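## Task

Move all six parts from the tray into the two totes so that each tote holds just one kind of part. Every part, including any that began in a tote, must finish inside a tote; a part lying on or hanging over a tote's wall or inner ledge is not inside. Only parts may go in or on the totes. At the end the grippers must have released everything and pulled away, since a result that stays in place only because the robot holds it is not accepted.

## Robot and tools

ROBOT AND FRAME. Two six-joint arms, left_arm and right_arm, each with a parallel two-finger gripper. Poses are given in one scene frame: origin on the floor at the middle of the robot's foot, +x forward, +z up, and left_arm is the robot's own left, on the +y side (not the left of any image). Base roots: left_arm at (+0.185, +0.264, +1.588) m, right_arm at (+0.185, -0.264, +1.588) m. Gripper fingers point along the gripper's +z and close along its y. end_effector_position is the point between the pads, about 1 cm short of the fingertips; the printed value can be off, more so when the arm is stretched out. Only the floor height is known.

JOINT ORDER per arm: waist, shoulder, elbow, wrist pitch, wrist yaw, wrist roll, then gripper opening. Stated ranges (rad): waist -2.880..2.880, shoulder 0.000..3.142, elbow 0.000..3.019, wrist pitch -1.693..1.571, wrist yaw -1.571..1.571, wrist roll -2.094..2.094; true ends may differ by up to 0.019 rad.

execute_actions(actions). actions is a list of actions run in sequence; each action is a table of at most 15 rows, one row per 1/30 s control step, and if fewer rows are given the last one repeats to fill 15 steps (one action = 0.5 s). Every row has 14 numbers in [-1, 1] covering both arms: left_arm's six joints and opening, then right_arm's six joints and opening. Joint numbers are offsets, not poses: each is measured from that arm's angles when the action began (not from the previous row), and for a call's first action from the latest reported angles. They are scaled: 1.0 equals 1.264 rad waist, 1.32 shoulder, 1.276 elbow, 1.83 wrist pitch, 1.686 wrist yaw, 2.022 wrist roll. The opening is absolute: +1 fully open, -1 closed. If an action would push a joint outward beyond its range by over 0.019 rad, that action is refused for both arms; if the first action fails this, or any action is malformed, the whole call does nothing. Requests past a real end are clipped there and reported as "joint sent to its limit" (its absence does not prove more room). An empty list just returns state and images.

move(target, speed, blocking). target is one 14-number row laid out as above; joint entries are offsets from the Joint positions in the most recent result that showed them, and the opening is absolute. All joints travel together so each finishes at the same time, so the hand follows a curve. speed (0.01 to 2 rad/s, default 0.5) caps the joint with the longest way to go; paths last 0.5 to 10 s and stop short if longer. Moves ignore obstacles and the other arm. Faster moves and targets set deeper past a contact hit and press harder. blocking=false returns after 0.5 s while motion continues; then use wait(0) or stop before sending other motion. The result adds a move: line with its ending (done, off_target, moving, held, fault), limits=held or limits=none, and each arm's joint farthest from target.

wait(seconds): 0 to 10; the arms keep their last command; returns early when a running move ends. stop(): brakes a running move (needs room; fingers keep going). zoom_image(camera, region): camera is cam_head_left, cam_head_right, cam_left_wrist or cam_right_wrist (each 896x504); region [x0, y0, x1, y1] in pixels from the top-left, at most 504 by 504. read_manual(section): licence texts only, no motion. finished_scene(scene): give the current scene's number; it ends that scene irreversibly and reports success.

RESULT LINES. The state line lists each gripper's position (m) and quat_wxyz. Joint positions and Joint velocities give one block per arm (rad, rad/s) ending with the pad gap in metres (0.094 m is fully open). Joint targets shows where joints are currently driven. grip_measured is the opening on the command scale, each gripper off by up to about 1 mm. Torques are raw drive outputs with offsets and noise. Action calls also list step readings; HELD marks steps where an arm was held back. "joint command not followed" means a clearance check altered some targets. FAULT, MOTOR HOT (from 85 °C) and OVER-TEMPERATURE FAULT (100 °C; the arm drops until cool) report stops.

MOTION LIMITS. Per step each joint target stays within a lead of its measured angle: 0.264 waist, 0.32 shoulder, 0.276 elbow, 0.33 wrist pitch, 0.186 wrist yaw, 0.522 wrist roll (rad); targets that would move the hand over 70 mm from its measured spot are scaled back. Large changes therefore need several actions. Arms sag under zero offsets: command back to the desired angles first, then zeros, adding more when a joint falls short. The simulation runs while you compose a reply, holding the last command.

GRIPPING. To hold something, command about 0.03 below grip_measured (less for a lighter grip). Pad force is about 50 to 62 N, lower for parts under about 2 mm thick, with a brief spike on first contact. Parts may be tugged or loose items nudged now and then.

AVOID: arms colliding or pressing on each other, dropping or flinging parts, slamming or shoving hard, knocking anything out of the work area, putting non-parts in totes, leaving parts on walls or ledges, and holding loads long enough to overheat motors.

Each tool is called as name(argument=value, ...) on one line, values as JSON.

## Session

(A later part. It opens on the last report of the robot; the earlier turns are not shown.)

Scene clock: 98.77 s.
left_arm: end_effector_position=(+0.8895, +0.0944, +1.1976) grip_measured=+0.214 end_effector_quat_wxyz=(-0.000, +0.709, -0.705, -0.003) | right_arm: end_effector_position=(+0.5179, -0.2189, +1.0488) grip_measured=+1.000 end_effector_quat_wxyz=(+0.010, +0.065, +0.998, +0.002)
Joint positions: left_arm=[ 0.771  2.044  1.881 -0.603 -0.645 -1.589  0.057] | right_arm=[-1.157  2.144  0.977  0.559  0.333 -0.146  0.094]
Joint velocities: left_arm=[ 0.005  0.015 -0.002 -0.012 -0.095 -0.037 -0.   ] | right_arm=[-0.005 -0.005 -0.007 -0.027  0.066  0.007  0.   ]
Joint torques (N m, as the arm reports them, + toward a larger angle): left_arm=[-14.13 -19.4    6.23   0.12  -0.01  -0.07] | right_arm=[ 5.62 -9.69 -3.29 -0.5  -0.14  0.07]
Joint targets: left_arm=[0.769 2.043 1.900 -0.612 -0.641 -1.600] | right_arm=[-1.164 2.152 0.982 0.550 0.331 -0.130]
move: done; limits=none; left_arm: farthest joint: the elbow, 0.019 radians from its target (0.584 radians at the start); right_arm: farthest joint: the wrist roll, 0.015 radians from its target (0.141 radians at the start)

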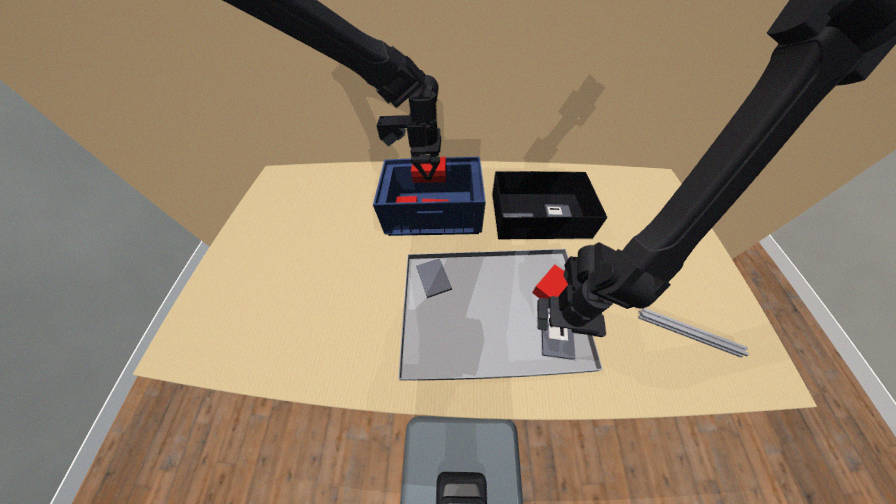

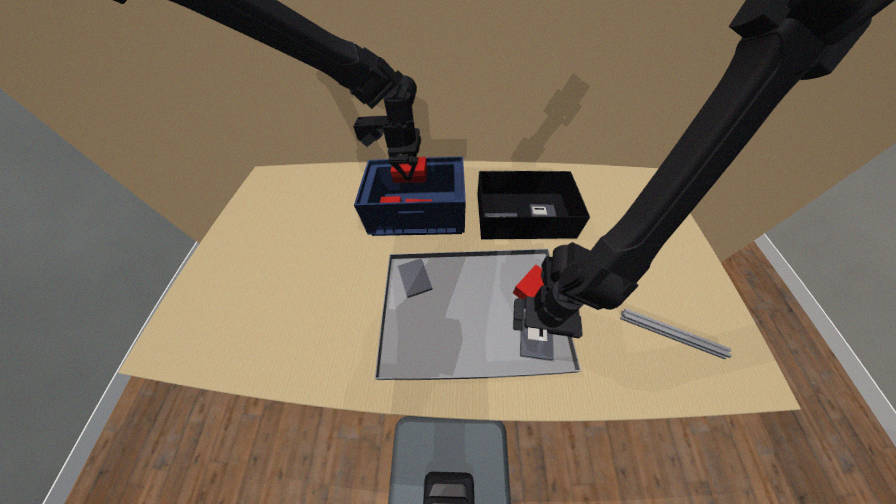

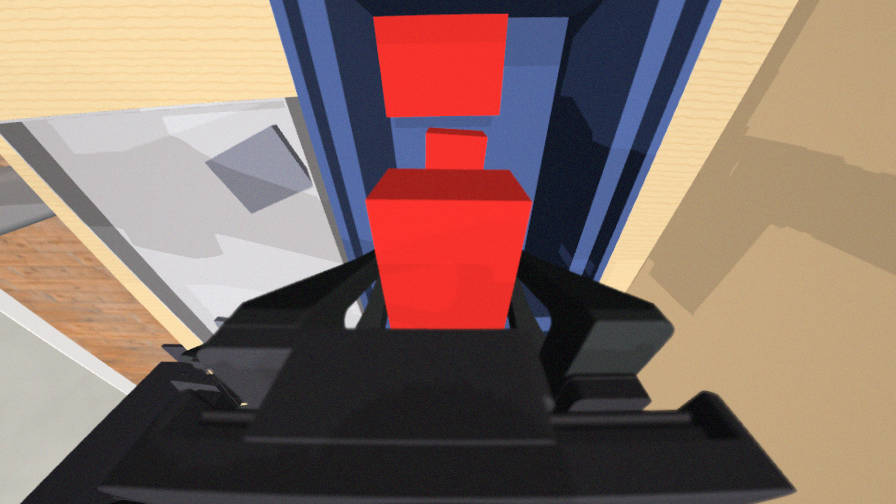

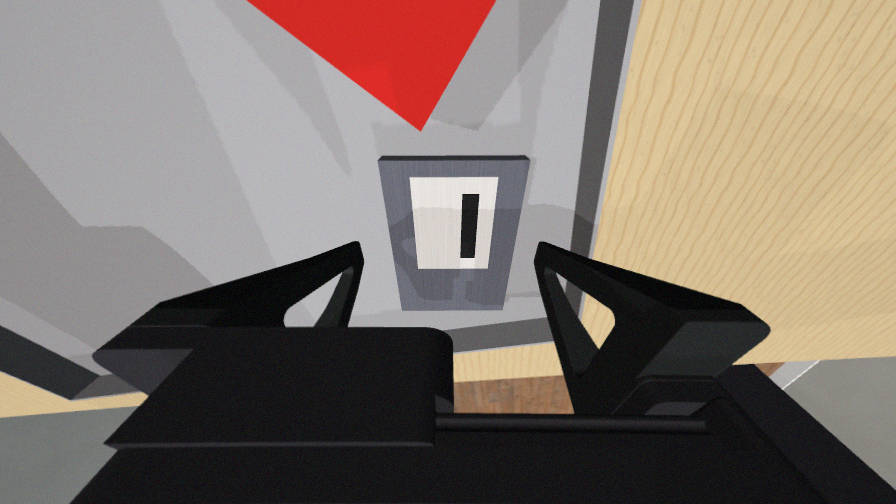

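move(target=[0.0696,0.2053,0.249,0.016,0.0433,0.045,0.18, -0.023,0.049,0.0455,-0.0104,-0.0065,-0.007,1], speed=0.3)

Scene clock: 102.90 s.
left_arm: end_effector_position=(+0.8888, +0.0837, +1.0764) grip_measured=+0.214 end_effector_quat_wxyz=(+0.005, +0.704, -0.710, -0.003) | right_arm: end_effector_position=(+0.5064, -0.2214, +1.0253) grip_measured=+1.000 end_effector_quat_wxyz=(-0.001, +0.069, +0.998, -0.000)
Joint positions: left_arm=[ 0.856  2.324  2.172 -0.583 -0.575 -1.509  0.057] | right_arm=[-1.179  2.202  1.029  0.548  0.324 -0.145  0.094]
Joint velocities: left_arm=[-0.015 -0.005 -0.002  0.007 -0.066  0.066 -0.   ] | right_arm=[-0.015  0.005  0.002  0.002 -0.022  0.051  0.   ]
Joint torques (N m, as the arm reports them, + toward a larger angle): left_arm=[-14.59 -20.55   7.05   0.71   0.01   0.2 ] | right_arm=[ 5.41 -9.62 -3.33 -0.5  -0.12 -0.2 ]
Joint targets: left_arm=[0.859 2.316 2.199 -0.574 -0.572 -1.498] | right_arm=[-1.186 2.209 1.035 0.540 0.322 -0.160]
move: off_target (left_arm); limits=none; left_arm: farthest joint: the elbow, 0.027 radians from its target (0.318 radians at the start); right_arm: farthest joint: the wrist roll, 0.015 radians from its target (0.015 radians at the start)

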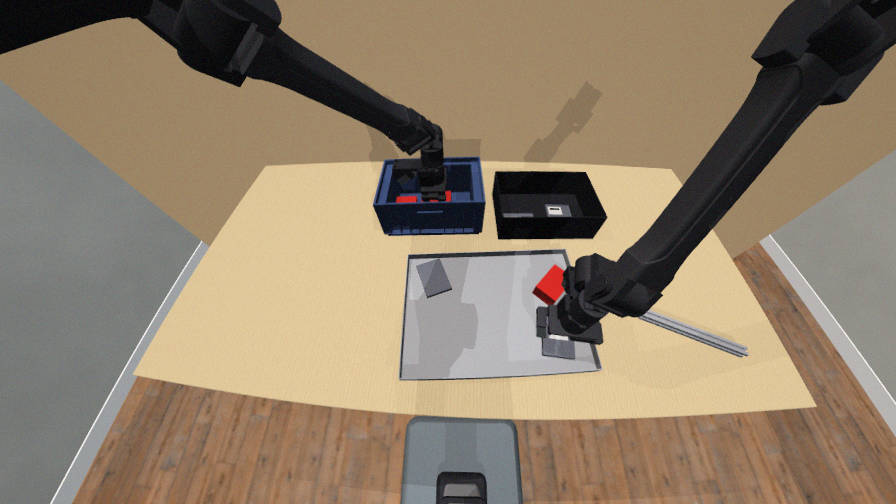

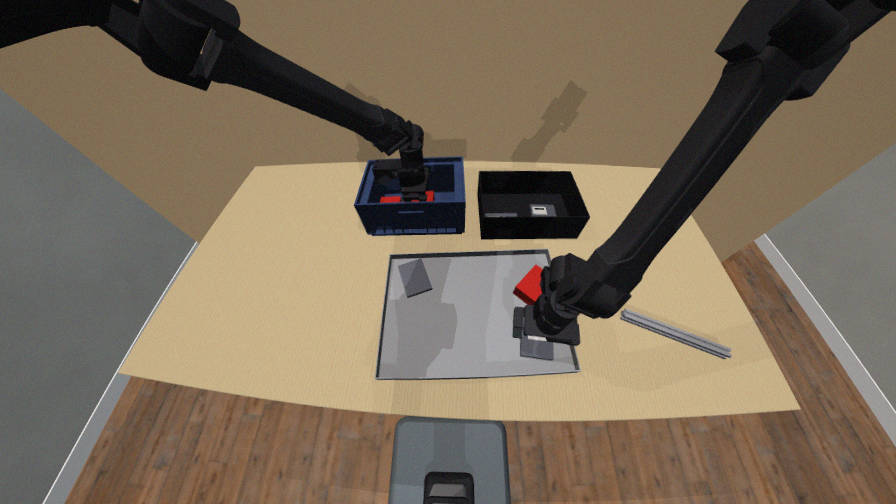

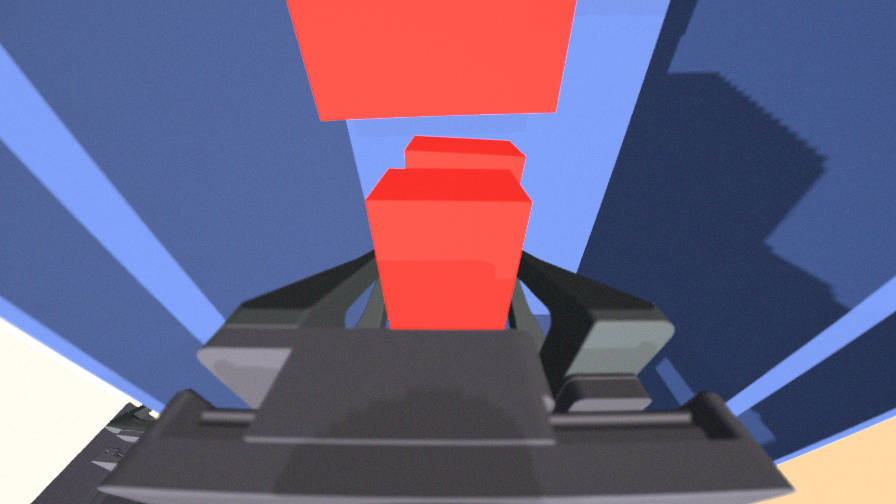

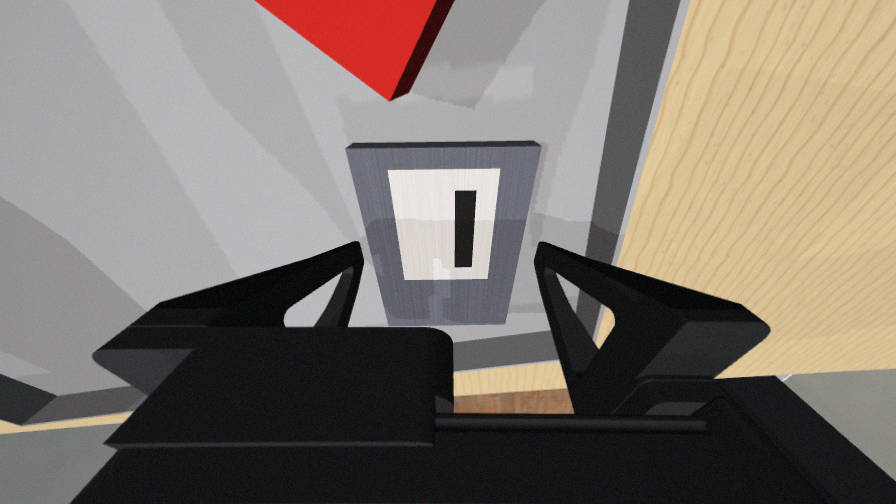

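execute_actions(actions=[[[0.003,-0.004,0.026,0.002,0,0,0.18, 0,0,0,0,0,0,0.93],[0.004,-0.002,0.031,-0.002,0,0,0.18, 0,0,0,0,0,0,0.87],[0.004,0.0,0.036,-0.005,0,0,0.18, 0,0,0,0,0,0,0.81],[0.005,0.002,0.041,-0.008,0,0,0.18, 0,0,0,0,0,0,0.75],[0.006,0.004,0.046,-0.011,0,0,0.18, 0,0,0,0,0,0,0.70],[0.006,0.006,0.050,-0.014,0,0,0.18, 0,0,0,0,0,0,0.66],[0.007,0.008,0.054,-0.016,0,0,0.18, 0,0,0,0,0,0,0.63],[0.007,0.010,0.058,-0.018,0,0,0.18, 0,0,0,0,0,0,0.60],[0.008,0.012,0.0627,-0.0208,0,0,0.18, 0,0,0,0,0,0,0.57],[0.008,0.012,0.0627,-0.0208,0,0,0.18, 0,0,0,0,0,0,0.55]]])

Scene clock: 105.37 s.
left_arm: end_effector_position=(+0.9022, +0.0875, +1.0785) grip_measured=+0.214 end_effector_quat_wxyz=(+0.001, +0.706, -0.708, -0.001) | right_arm: end_effector_position=(+0.5064, -0.2213, +1.0253) grip_measured=+0.568 end_effector_quat_wxyz=(-0.001, +0.069, +0.998, +0.000)
Joint positions: left_arm=[ 0.858  2.337  2.224 -0.611 -0.575 -1.509  0.057] | right_arm=[-1.179  2.202  1.029  0.548  0.324 -0.145  0.074]
Joint velocities: left_arm=[-0.005  0.005  0.002 -0.007  0.037 -0.022  0.001] | right_arm=[ 0.005 -0.005  0.007 -0.007 -0.037 -0.037  0.   ]
Joint torques (N m, as the arm reports them, + toward a larger angle): left_arm=[-13.81 -19.74   7.42   0.05  -0.12   0.03] | right_arm=[  6.04 -10.19  -3.87  -0.25   0.    -0.07]
Joint targets: left_arm=[0.867 2.340 2.252 -0.621 -0.576 -1.509] | right_arm=[-1.179 2.202 1.029 0.548 0.324 -0.145]
Step readings (joint positions):
0: left_arm=[0.856 2.324 2.172 -0.583 -0.575 -1.509] | right_arm=[-1.179 2.202 1.029 0.548 0.324 -0.145]
1: left_arm=[0.856 2.324 2.172 -0.583 -0.575 -1.509] | right_arm=[-1.179 2.202 1.029 0.548 0.324 -0.145]
2: left_arm=[0.856 2.324 2.174 -0.583 -0.575 -1.509] | right_arm=[-1.179 2.202 1.029 0.548 0.324 -0.145]
4: left_arm=[0.856 2.327 2.182 -0.585 -0.575 -1.509] | right_arm=[-1.179 2.202 1.029 0.548 0.324 -0.145]
8: left_arm=[0.856 2.334 2.207 -0.600 -0.575 -1.509] | right_arm=[-1.179 2.202 1.029 0.548 0.324 -0.145]
15: Joint positions above

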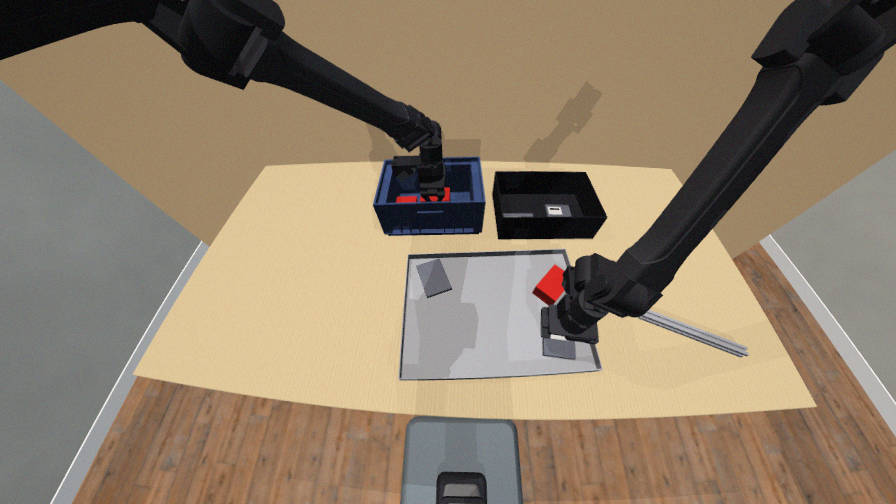

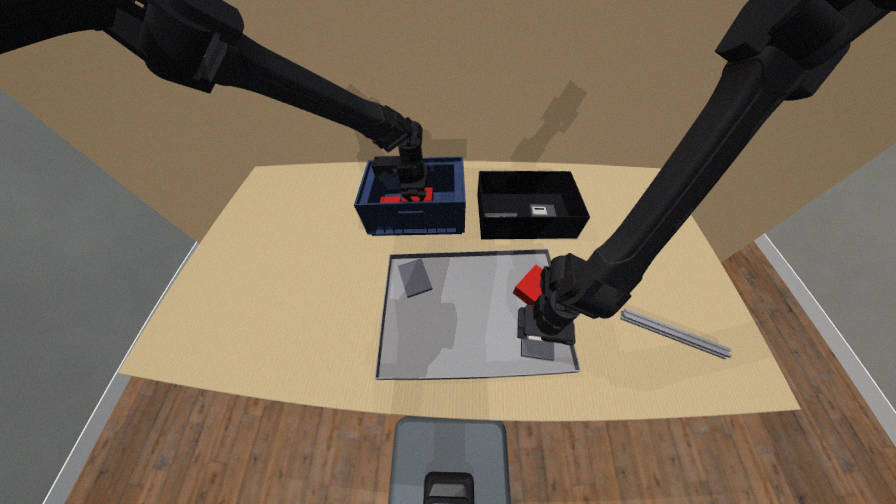

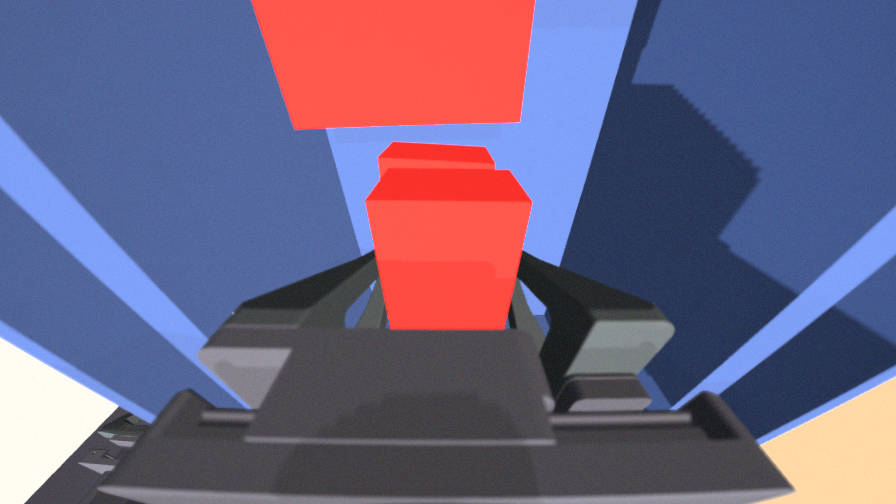

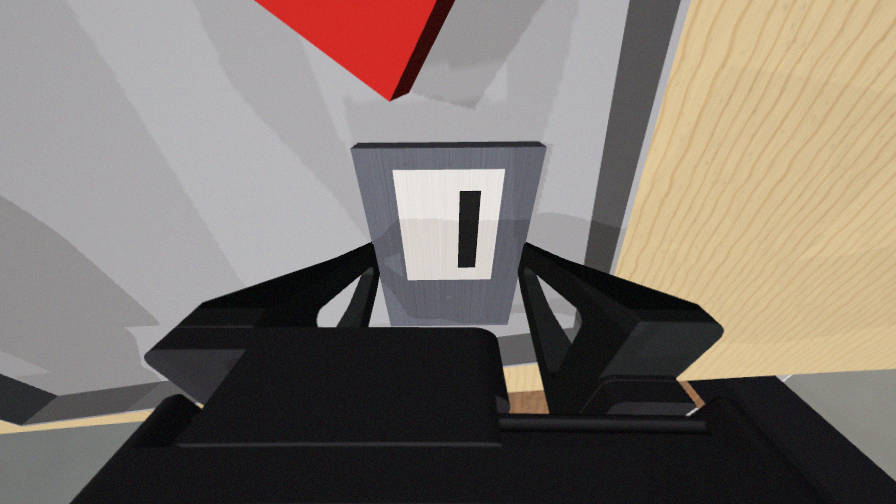

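execute_actions(actions=[[[0.008,0.004,0.022,-0.005,0,0,0.18, 0,0,0,0,0,0,0.535],[0.009,0.006,0.022,-0.005,0,0,0.18, 0,0,0,0,0,0,0.535],[0.010,0.008,0.022,-0.005,0,0,0.18, 0,0,0,0,0,0,0.535],[0.011,0.010,0.022,-0.005,0,0,0.18, 0,0,0,0,0,0,0.535],[0.012,0.012,0.022,-0.005,0,0,0.18, 0,0,0,0,0,0,0.535],[0.012,0.012,0.022,-0.005,0,0,0.18, 0,0,0,0,0,0,0.535],[0.012,0.012,0.022,-0.005,0,0,0.18, 0,0,0,0,0,0,0.535],[0.012,0.012,0.022,-0.005,0,0,0.18, 0,0,0,0,0,0,0.535],[0.012,0.012,0.022,-0.005,0,0,0.18, 0,0,0,0,0,0,0.535],[0.012,0.012,0.022,-0.005,0,0,0.18, 0,0,0,0,0,0,0.535],[0.012,0.012,0.022,-0.005,0,0,0.24, 0,0,0,0,0,0,0.535],[0.012,0.012,0.022,-0.005,0,0,0.32, 0,0,0,0,0,0,0.535],[0.012,0.012,0.022,-0.005,0,0,0.42, 0,0,0,0,0,0,0.535],[0.012,0.012,0.022,-0.005,0,0,0.52, 0,0,0,0,0,0,0.535],[0.012,0.012,0.022,-0.005,0,0,0.62, 0,0,0,0,0,0,0.535]]])

Scene clock: 106.53 s.
left_arm: end_effector_position=(+0.8986, +0.0865, +1.0749) grip_measured=+0.569 end_effector_quat_wxyz=(+0.003, +0.705, -0.709, -0.003) | right_arm: end_effector_position=(+0.5064, -0.2213, +1.0253) grip_measured=+0.568 end_effector_quat_wxyz=(-0.001, +0.069, +0.998, +0.000)
Joint positions: left_arm=[ 0.859  2.344  2.225 -0.613 -0.575 -1.509  0.074] | right_arm=[-1.179  2.202  1.029  0.548  0.324 -0.145  0.074]
Joint velocities: left_arm=[-0.005  0.015  0.002  0.002 -0.081  0.022  0.097] | right_arm=[-0.005  0.005 -0.002  0.002 -0.095  0.007  0.   ]
Joint torques (N m, as the arm reports them, + toward a larger angle): left_arm=[-13.02 -19.7    7.21   0.12  -0.12   0.04] | right_arm=[  6.06 -10.1   -3.86  -0.25  -0.01  -0.07]
Joint targets: left_arm=[0.873 2.353 2.252 -0.620 -0.575 -1.509] | right_arm=[-1.179 2.202 1.029 0.548 0.324 -0.145]
Step readings (joint positions):
0: left_arm=[0.859 2.341 2.224 -0.613 -0.575 -1.509] | right_arm=[-1.179 2.202 1.029 0.548 0.324 -0.145]
1: left_arm=[0.859 2.341 2.224 -0.613 -0.575 -1.509] | right_arm=[-1.179 2.202 1.029 0.548 0.324 -0.145]
2: left_arm=[0.859 2.341 2.224 -0.613 -0.575 -1.509] | right_arm=[-1.179 2.202 1.029 0.548 0.324 -0.145]
4: left_arm=[0.859 2.342 2.224 -0.613 -0.575 -1.509] | right_arm=[-1.179 2.202 1.029 0.548 0.324 -0.145]
8: left_arm=[0.859 2.342 2.224 -0.613 -0.575 -1.509] | right_arm=[-1.179 2.202 1.029 0.548 0.324 -0.145]
15: Joint positions above

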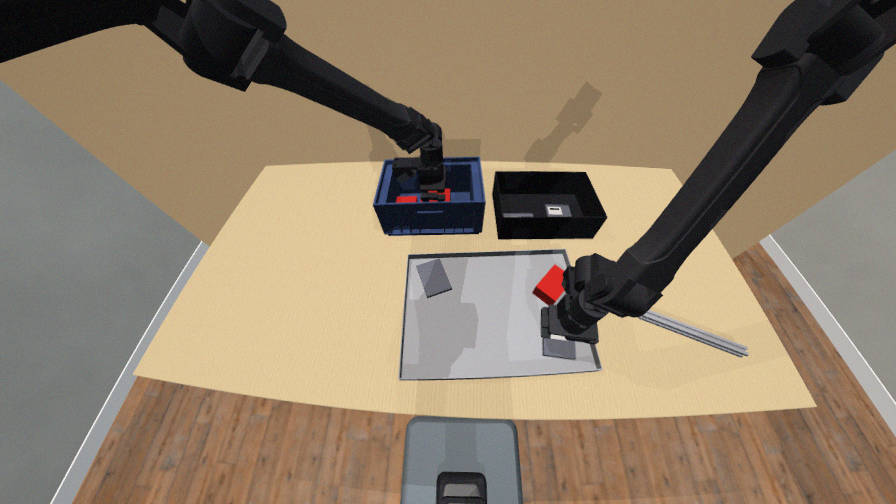

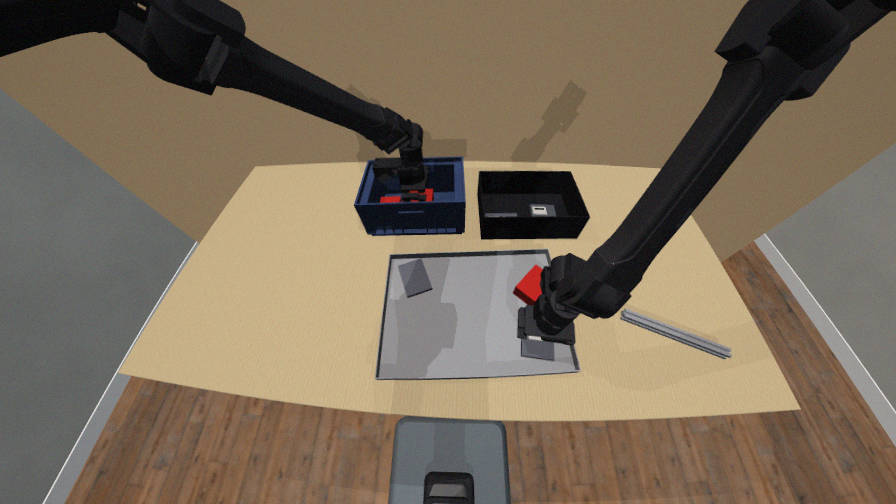

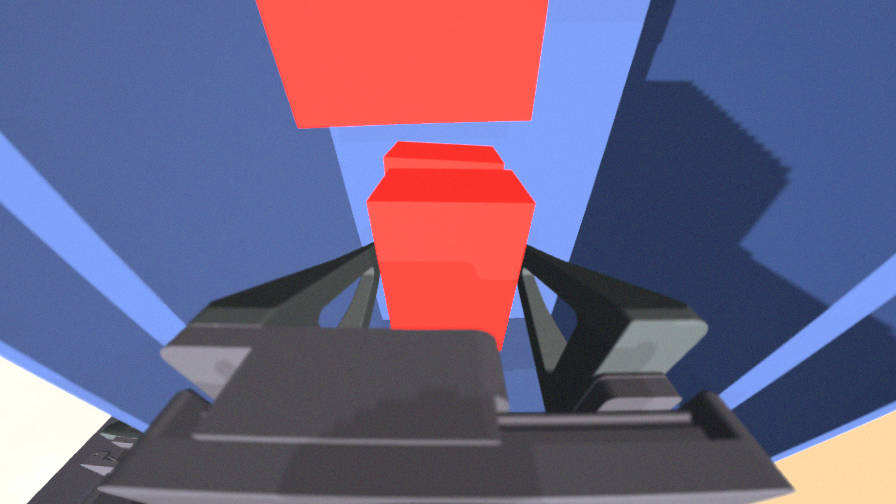

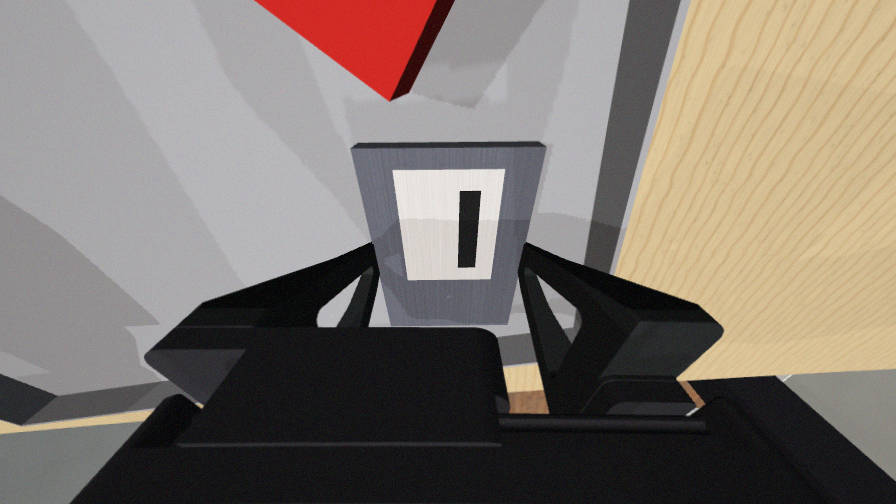

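move(target=[-0.094,-0.239,-0.266,0.007,-0.043,-0.039,0.72, 0.098,-0.282,-0.272,-0.028,0.058,-0.297,0.535], speed=0.55)

Scene clock: 112.57 s.
left_arm: end_effector_position=(+0.8904, +0.0889, +1.2009) grip_measured=+0.718 end_effector_quat_wxyz=(+0.002, +0.703, -0.712, -0.001) | right_arm: end_effector_position=(+0.5212, -0.2247, +1.1651) grip_measured=+0.568 end_effector_quat_wxyz=(+0.006, -0.252, +0.968, -0.007)
Joint positions: left_arm=[ 0.763  2.046  1.886 -0.609 -0.644 -1.577  0.081] | right_arm=[-1.067  1.843  0.708  0.505  0.42  -0.73   0.074]
Joint velocities: left_arm=[-0.015  0.015 -0.002 -0.002 -0.007  0.095  0.001] | right_arm=[-0.005 -0.024 -0.017 -0.002  0.066 -0.022 -0.001]
Joint torques (N m, as the arm reports them, + toward a larger angle): left_arm=[-15.69 -20.95   4.46   0.77  -0.25  -0.08] | right_arm=[  6.91 -11.44  -5.64  -0.51   0.04  -0.2 ]
Joint targets: left_arm=[0.740 2.028 1.886 -0.600 -0.648 -1.587] | right_arm=[-1.056 1.830 0.682 0.497 0.422 -0.746]
move: off_target (left_arm, right_arm); limits=none; left_arm: farthest joint: the waist, 0.023 radians from its target (0.120 radians at the start); right_arm: farthest joint: the elbow, 0.026 radians from its target (0.347 radians at the start)

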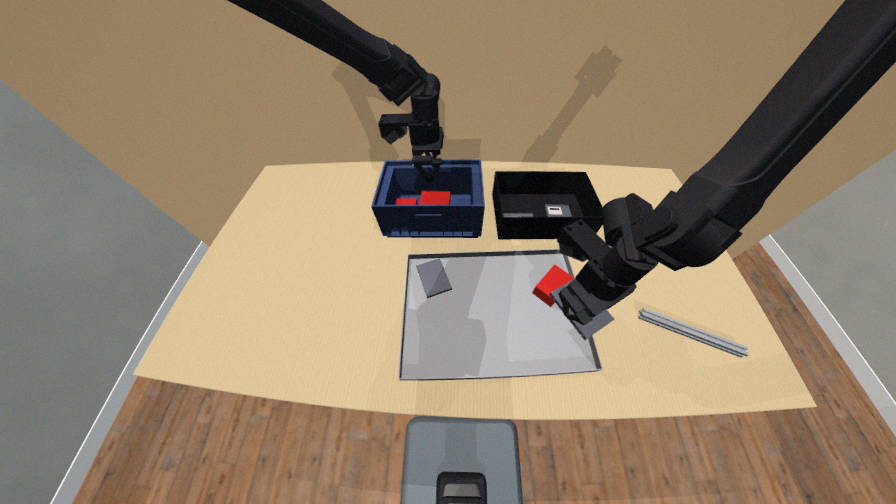

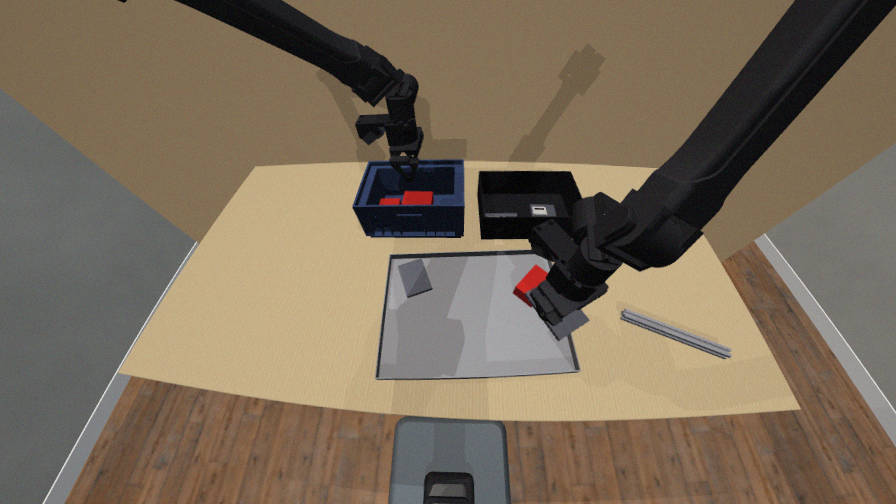

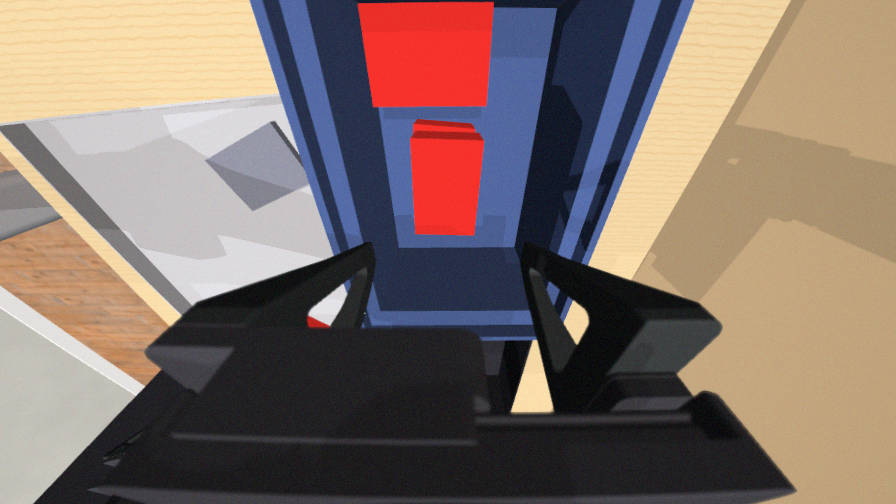

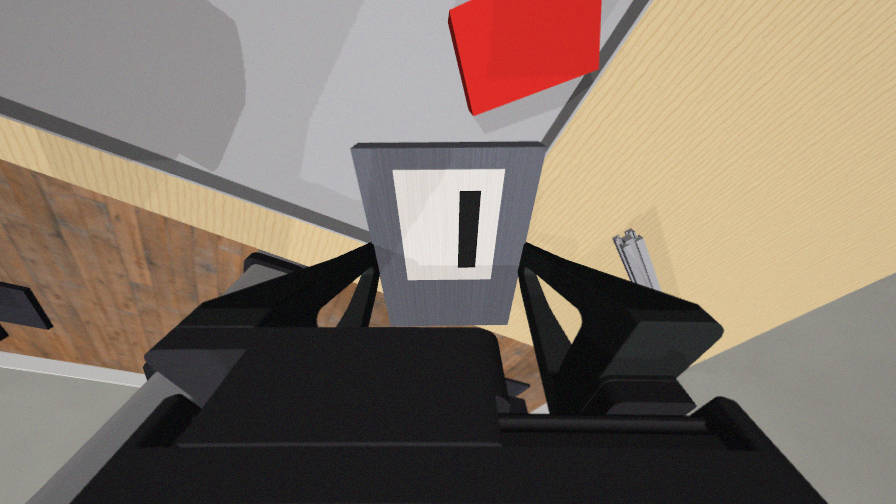

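move(target=[-0.142,-0.086,-0.447,0.199,-0.073,0.557,0.72, 0.051,-0.080,0.868,-0.669,0.023,-0.509,0.535], speed=0.9)

Scene clock: 118.20 s.
left_arm: end_effector_position=(+0.6956, +0.0068, +1.2370) grip_measured=+0.718 end_effector_quat_wxyz=(-0.010, -0.135, +0.991, +0.007) | right_arm: end_effector_position=(+0.9159, -0.3153, +1.2478) grip_measured=+0.568 end_effector_quat_wxyz=(-0.004, -0.706, +0.708, +0.002)
Joint positions: left_arm=[ 0.604  1.954  1.313 -0.255 -0.763 -0.461  0.081] | right_arm=[-1.02   1.75   1.79  -0.71   0.457 -1.744  0.074]
Joint velocities: left_arm=[-0.005 -0.005  0.017 -0.012  0.022 -0.007 -0.   ] | right_arm=[-0.005 -0.005  0.022  0.007  0.007  0.051  0.   ]
Joint torques (N m, as the arm reports them, + toward a larger angle): left_arm=[-15.33 -16.02   1.79   0.8   -0.22   0.12] | right_arm=[  9.96 -20.53   7.63  -0.61  -0.02  -0.21]
Joint targets: left_arm=[0.584 1.932 1.315 -0.245 -0.767 -0.450] | right_arm=[-1.002 1.738 1.816 -0.719 0.458 -1.759]
move: off_target (left_arm, right_arm); limits=none; left_arm: farthest joint: the waist, 0.021 radians from its target (0.180 radians at the start); right_arm: farthest joint: the elbow, 0.025 radians from its target (1.107 radians at the start)

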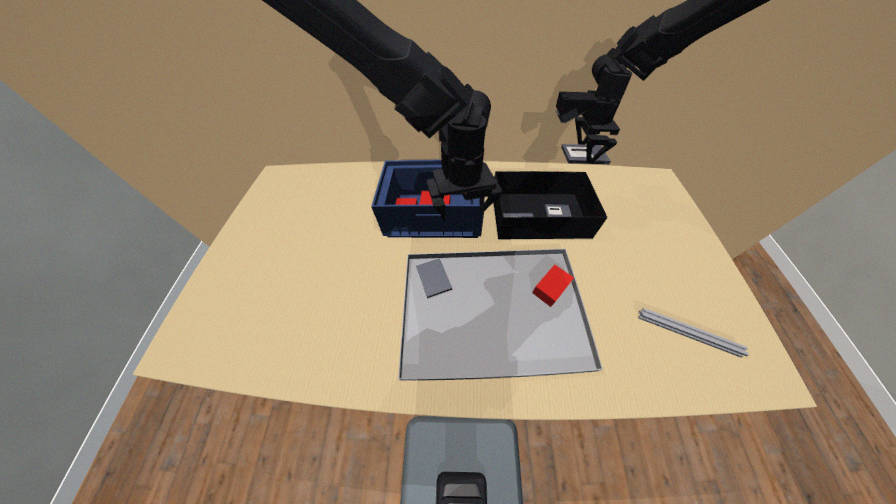

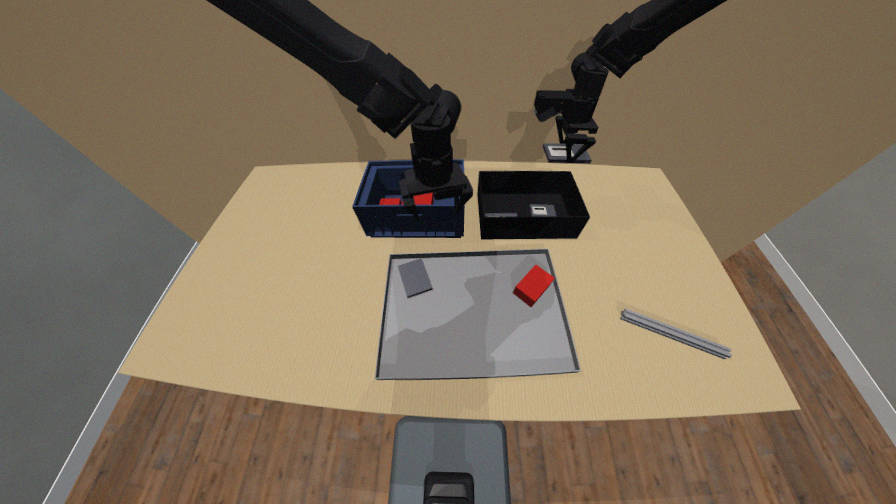

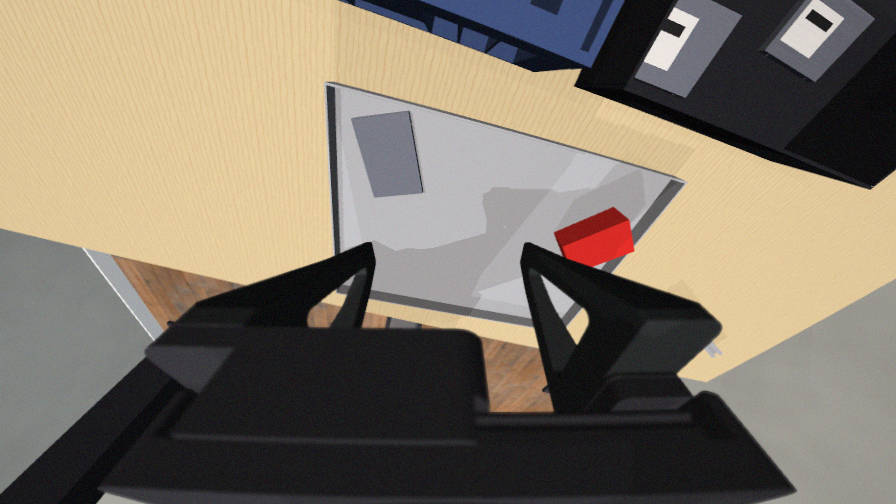

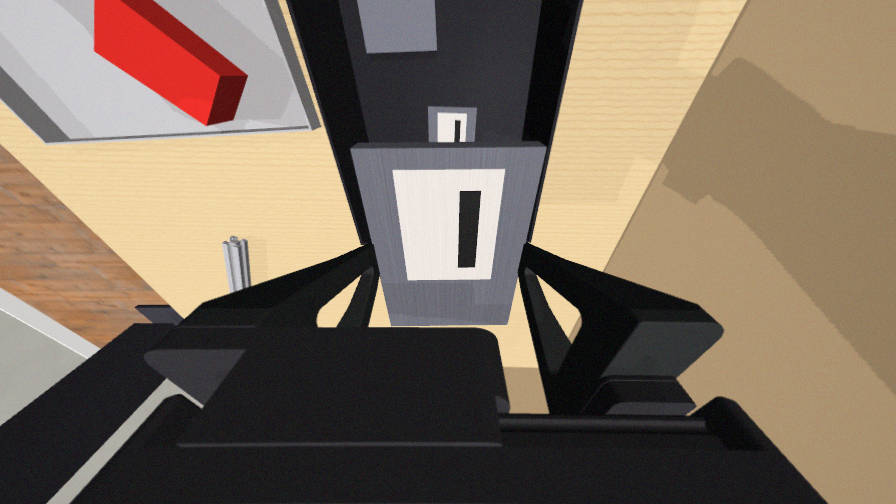

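move(target=[-0.099,0.544,0.549,-0.010,-0.034,0.471,0.72, -0.092,0.343,0.356,0.043,-0.059,-0.047,0.535], speed=0.65)

Scene clock: 122.93 s.
left_arm: end_effector_position=(+0.6147, -0.2251, +1.0829) grip_measured=+0.718 end_effector_quat_wxyz=(-0.006, +0.374, +0.927, +0.000) | right_arm: end_effector_position=(+0.9096, -0.3110, +1.0423) grip_measured=+0.568 end_effector_quat_wxyz=(-0.006, -0.708, +0.706, +0.008)
Joint positions: left_arm=[ 0.508  2.69   2.002 -0.268 -0.817  0.48   0.081] | right_arm=[-1.138  2.218  2.206 -0.642  0.359 -1.823  0.074]
Joint velocities: left_arm=[-0.005  0.005  0.002 -0.002 -0.007  0.007  0.   ] | right_arm=[-0.005  0.005 -0.007 -0.022  0.022  0.022 -0.001]
Joint torques (N m, as the arm reports them, + toward a larger angle): left_arm=[-22.65 -15.15   2.78   0.28  -0.14   0.2 ] | right_arm=[  9.05 -21.49   8.41  -0.05  -0.2   -0.21]
Joint targets: left_arm=[0.479 2.672 2.013 -0.274 -0.820 0.491] | right_arm=[-1.136 2.203 2.245 -0.632 0.357 -1.839]
move: off_target (left_arm, right_arm); limits=none; left_arm: farthest joint: the waist, 0.029 radians from its target (0.125 radians at the start); right_arm: farthest joint: the elbow, 0.039 radians from its target (0.454 radians at the start)

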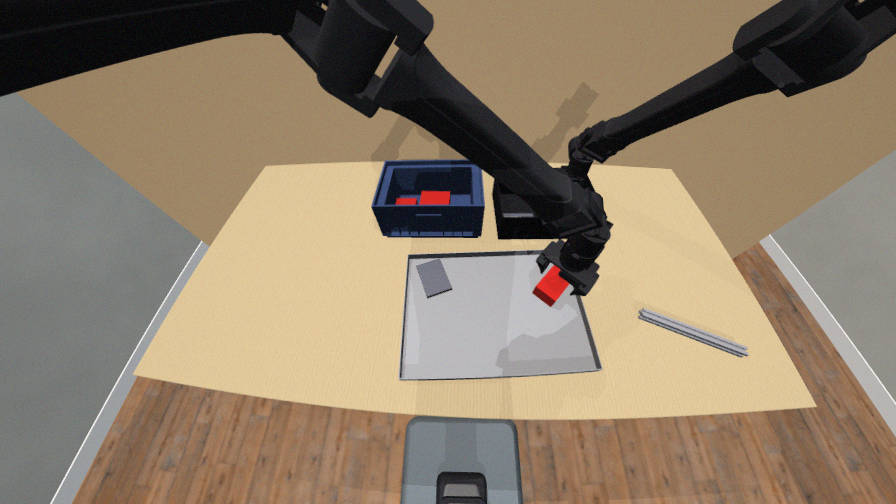

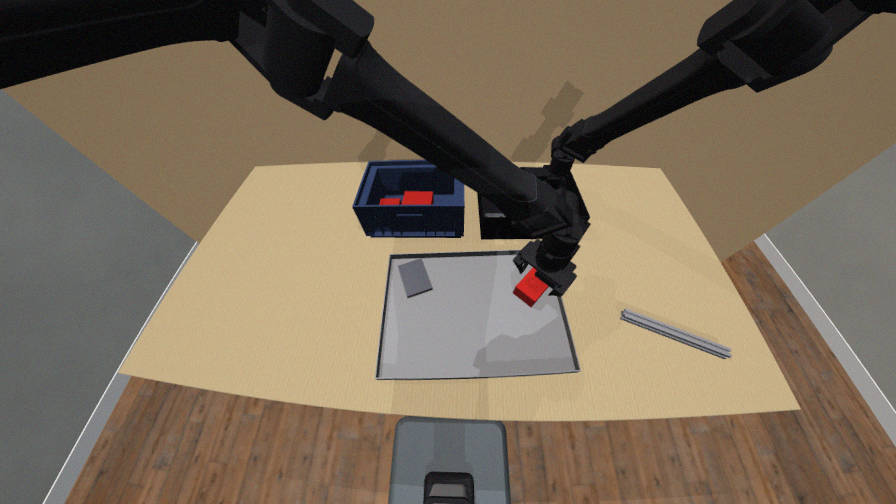

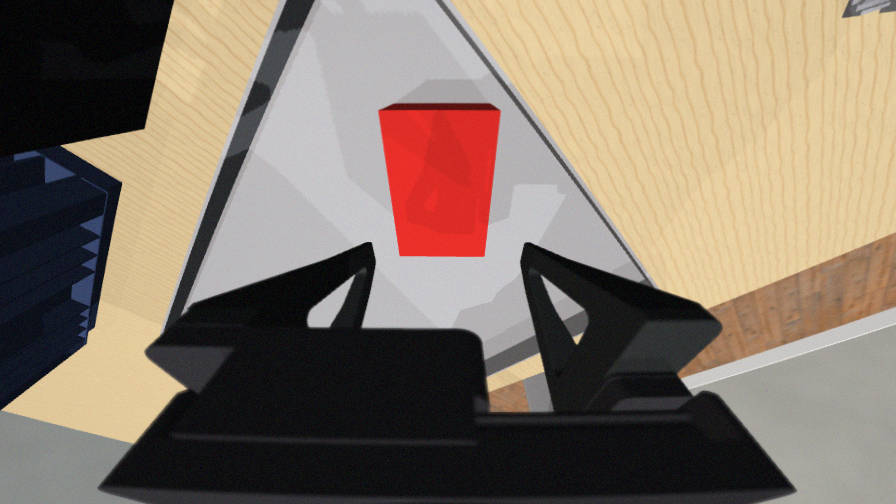

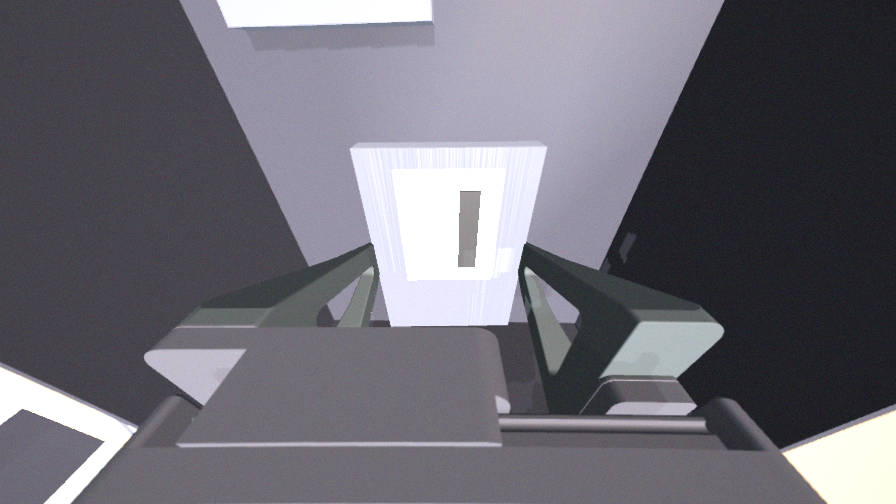

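move(target=[0.039,0.097,0.172,-0.011,0.022,0.041,1.0, 0.063,-0.209,-0.170,-0.02,0.031,0.02,0.92], speed=0.28)

Scene clock: 127.13 s.
left_arm: end_effector_position=(+0.6314, -0.2357, +1.0375) grip_measured=+1.000 end_effector_quat_wxyz=(+0.007, +0.375, +0.927, -0.003) | right_arm: end_effector_position=(+0.9354, -0.3130, +1.1604) grip_measured=+0.919 end_effector_quat_wxyz=(+0.003, -0.710, +0.704, -0.004)
Joint positions: left_arm=[ 0.548  2.814  2.205 -0.279 -0.783  0.552  0.094] | right_arm=[-1.071  1.962  1.994 -0.669  0.409 -1.798  0.09 ]
Joint velocities: left_arm=[-0.015 -0.005 -0.017 -0.012 -0.051 -0.037  0.   ] | right_arm=[ 0.005 -0.005 -0.007 -0.002  0.022  0.081 -0.001]
Joint torques (N m, as the arm reports them, + toward a larger angle): left_arm=[-18.72 -13.11   3.59   0.12   0.15   0.16] | right_arm=[  9.93 -22.18   4.88  -0.61  -0.01   0.06]
Joint targets: left_arm=[0.557 2.819 2.221 -0.288 -0.779 0.563] | right_arm=[-1.058 1.942 1.989 -0.678 0.411 -1.783]
move: done; limits=none; left_arm: farthest joint: the elbow, 0.016 radians from its target (0.220 radians at the start); right_arm: farthest joint: the shoulder, 0.020 radians from its target (0.276 radians at the start)

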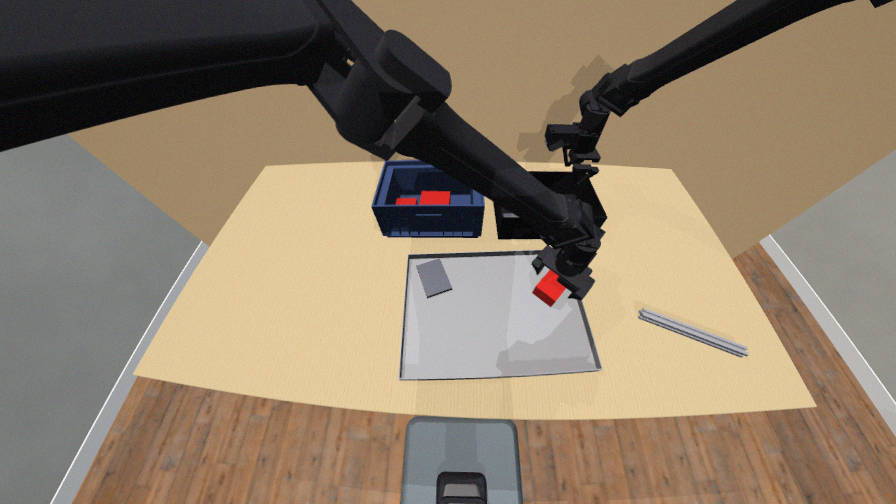

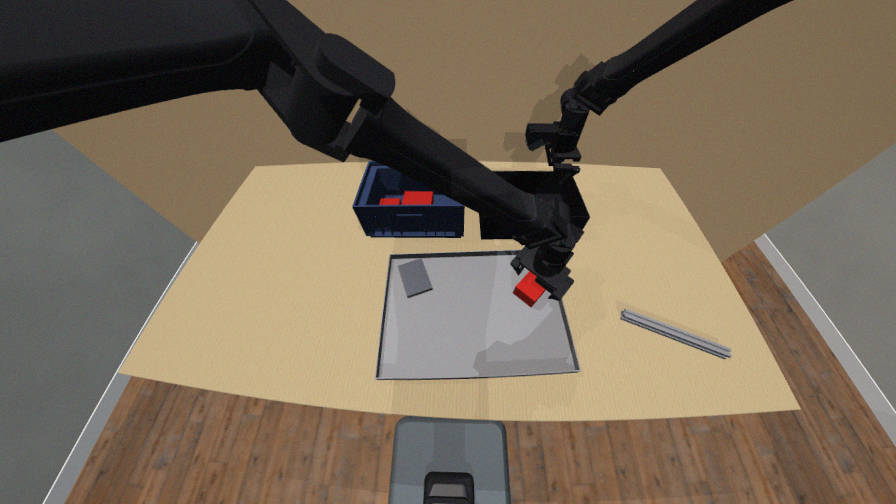

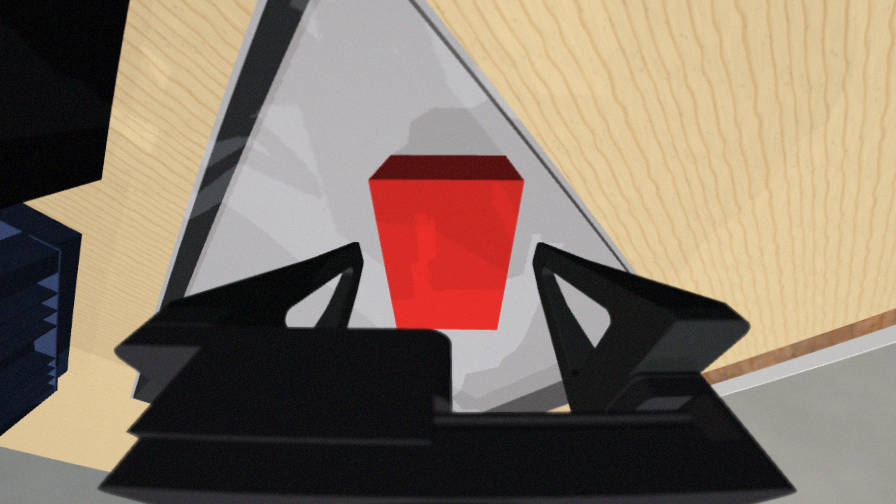

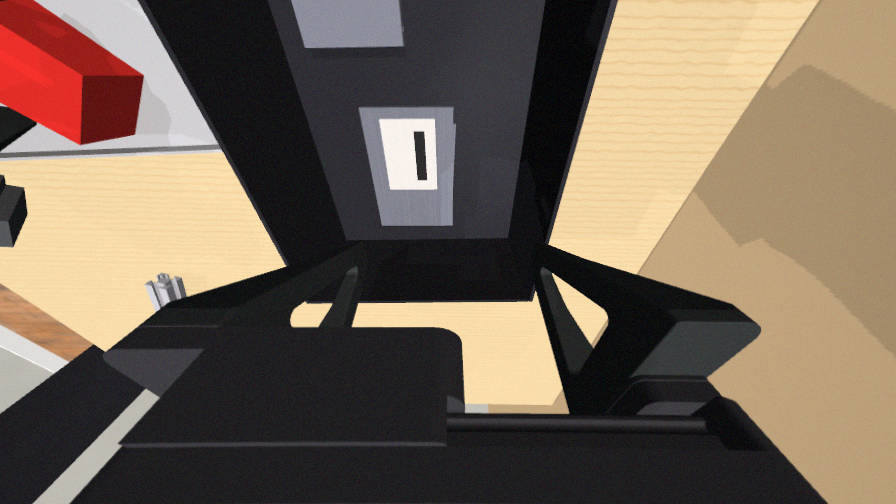

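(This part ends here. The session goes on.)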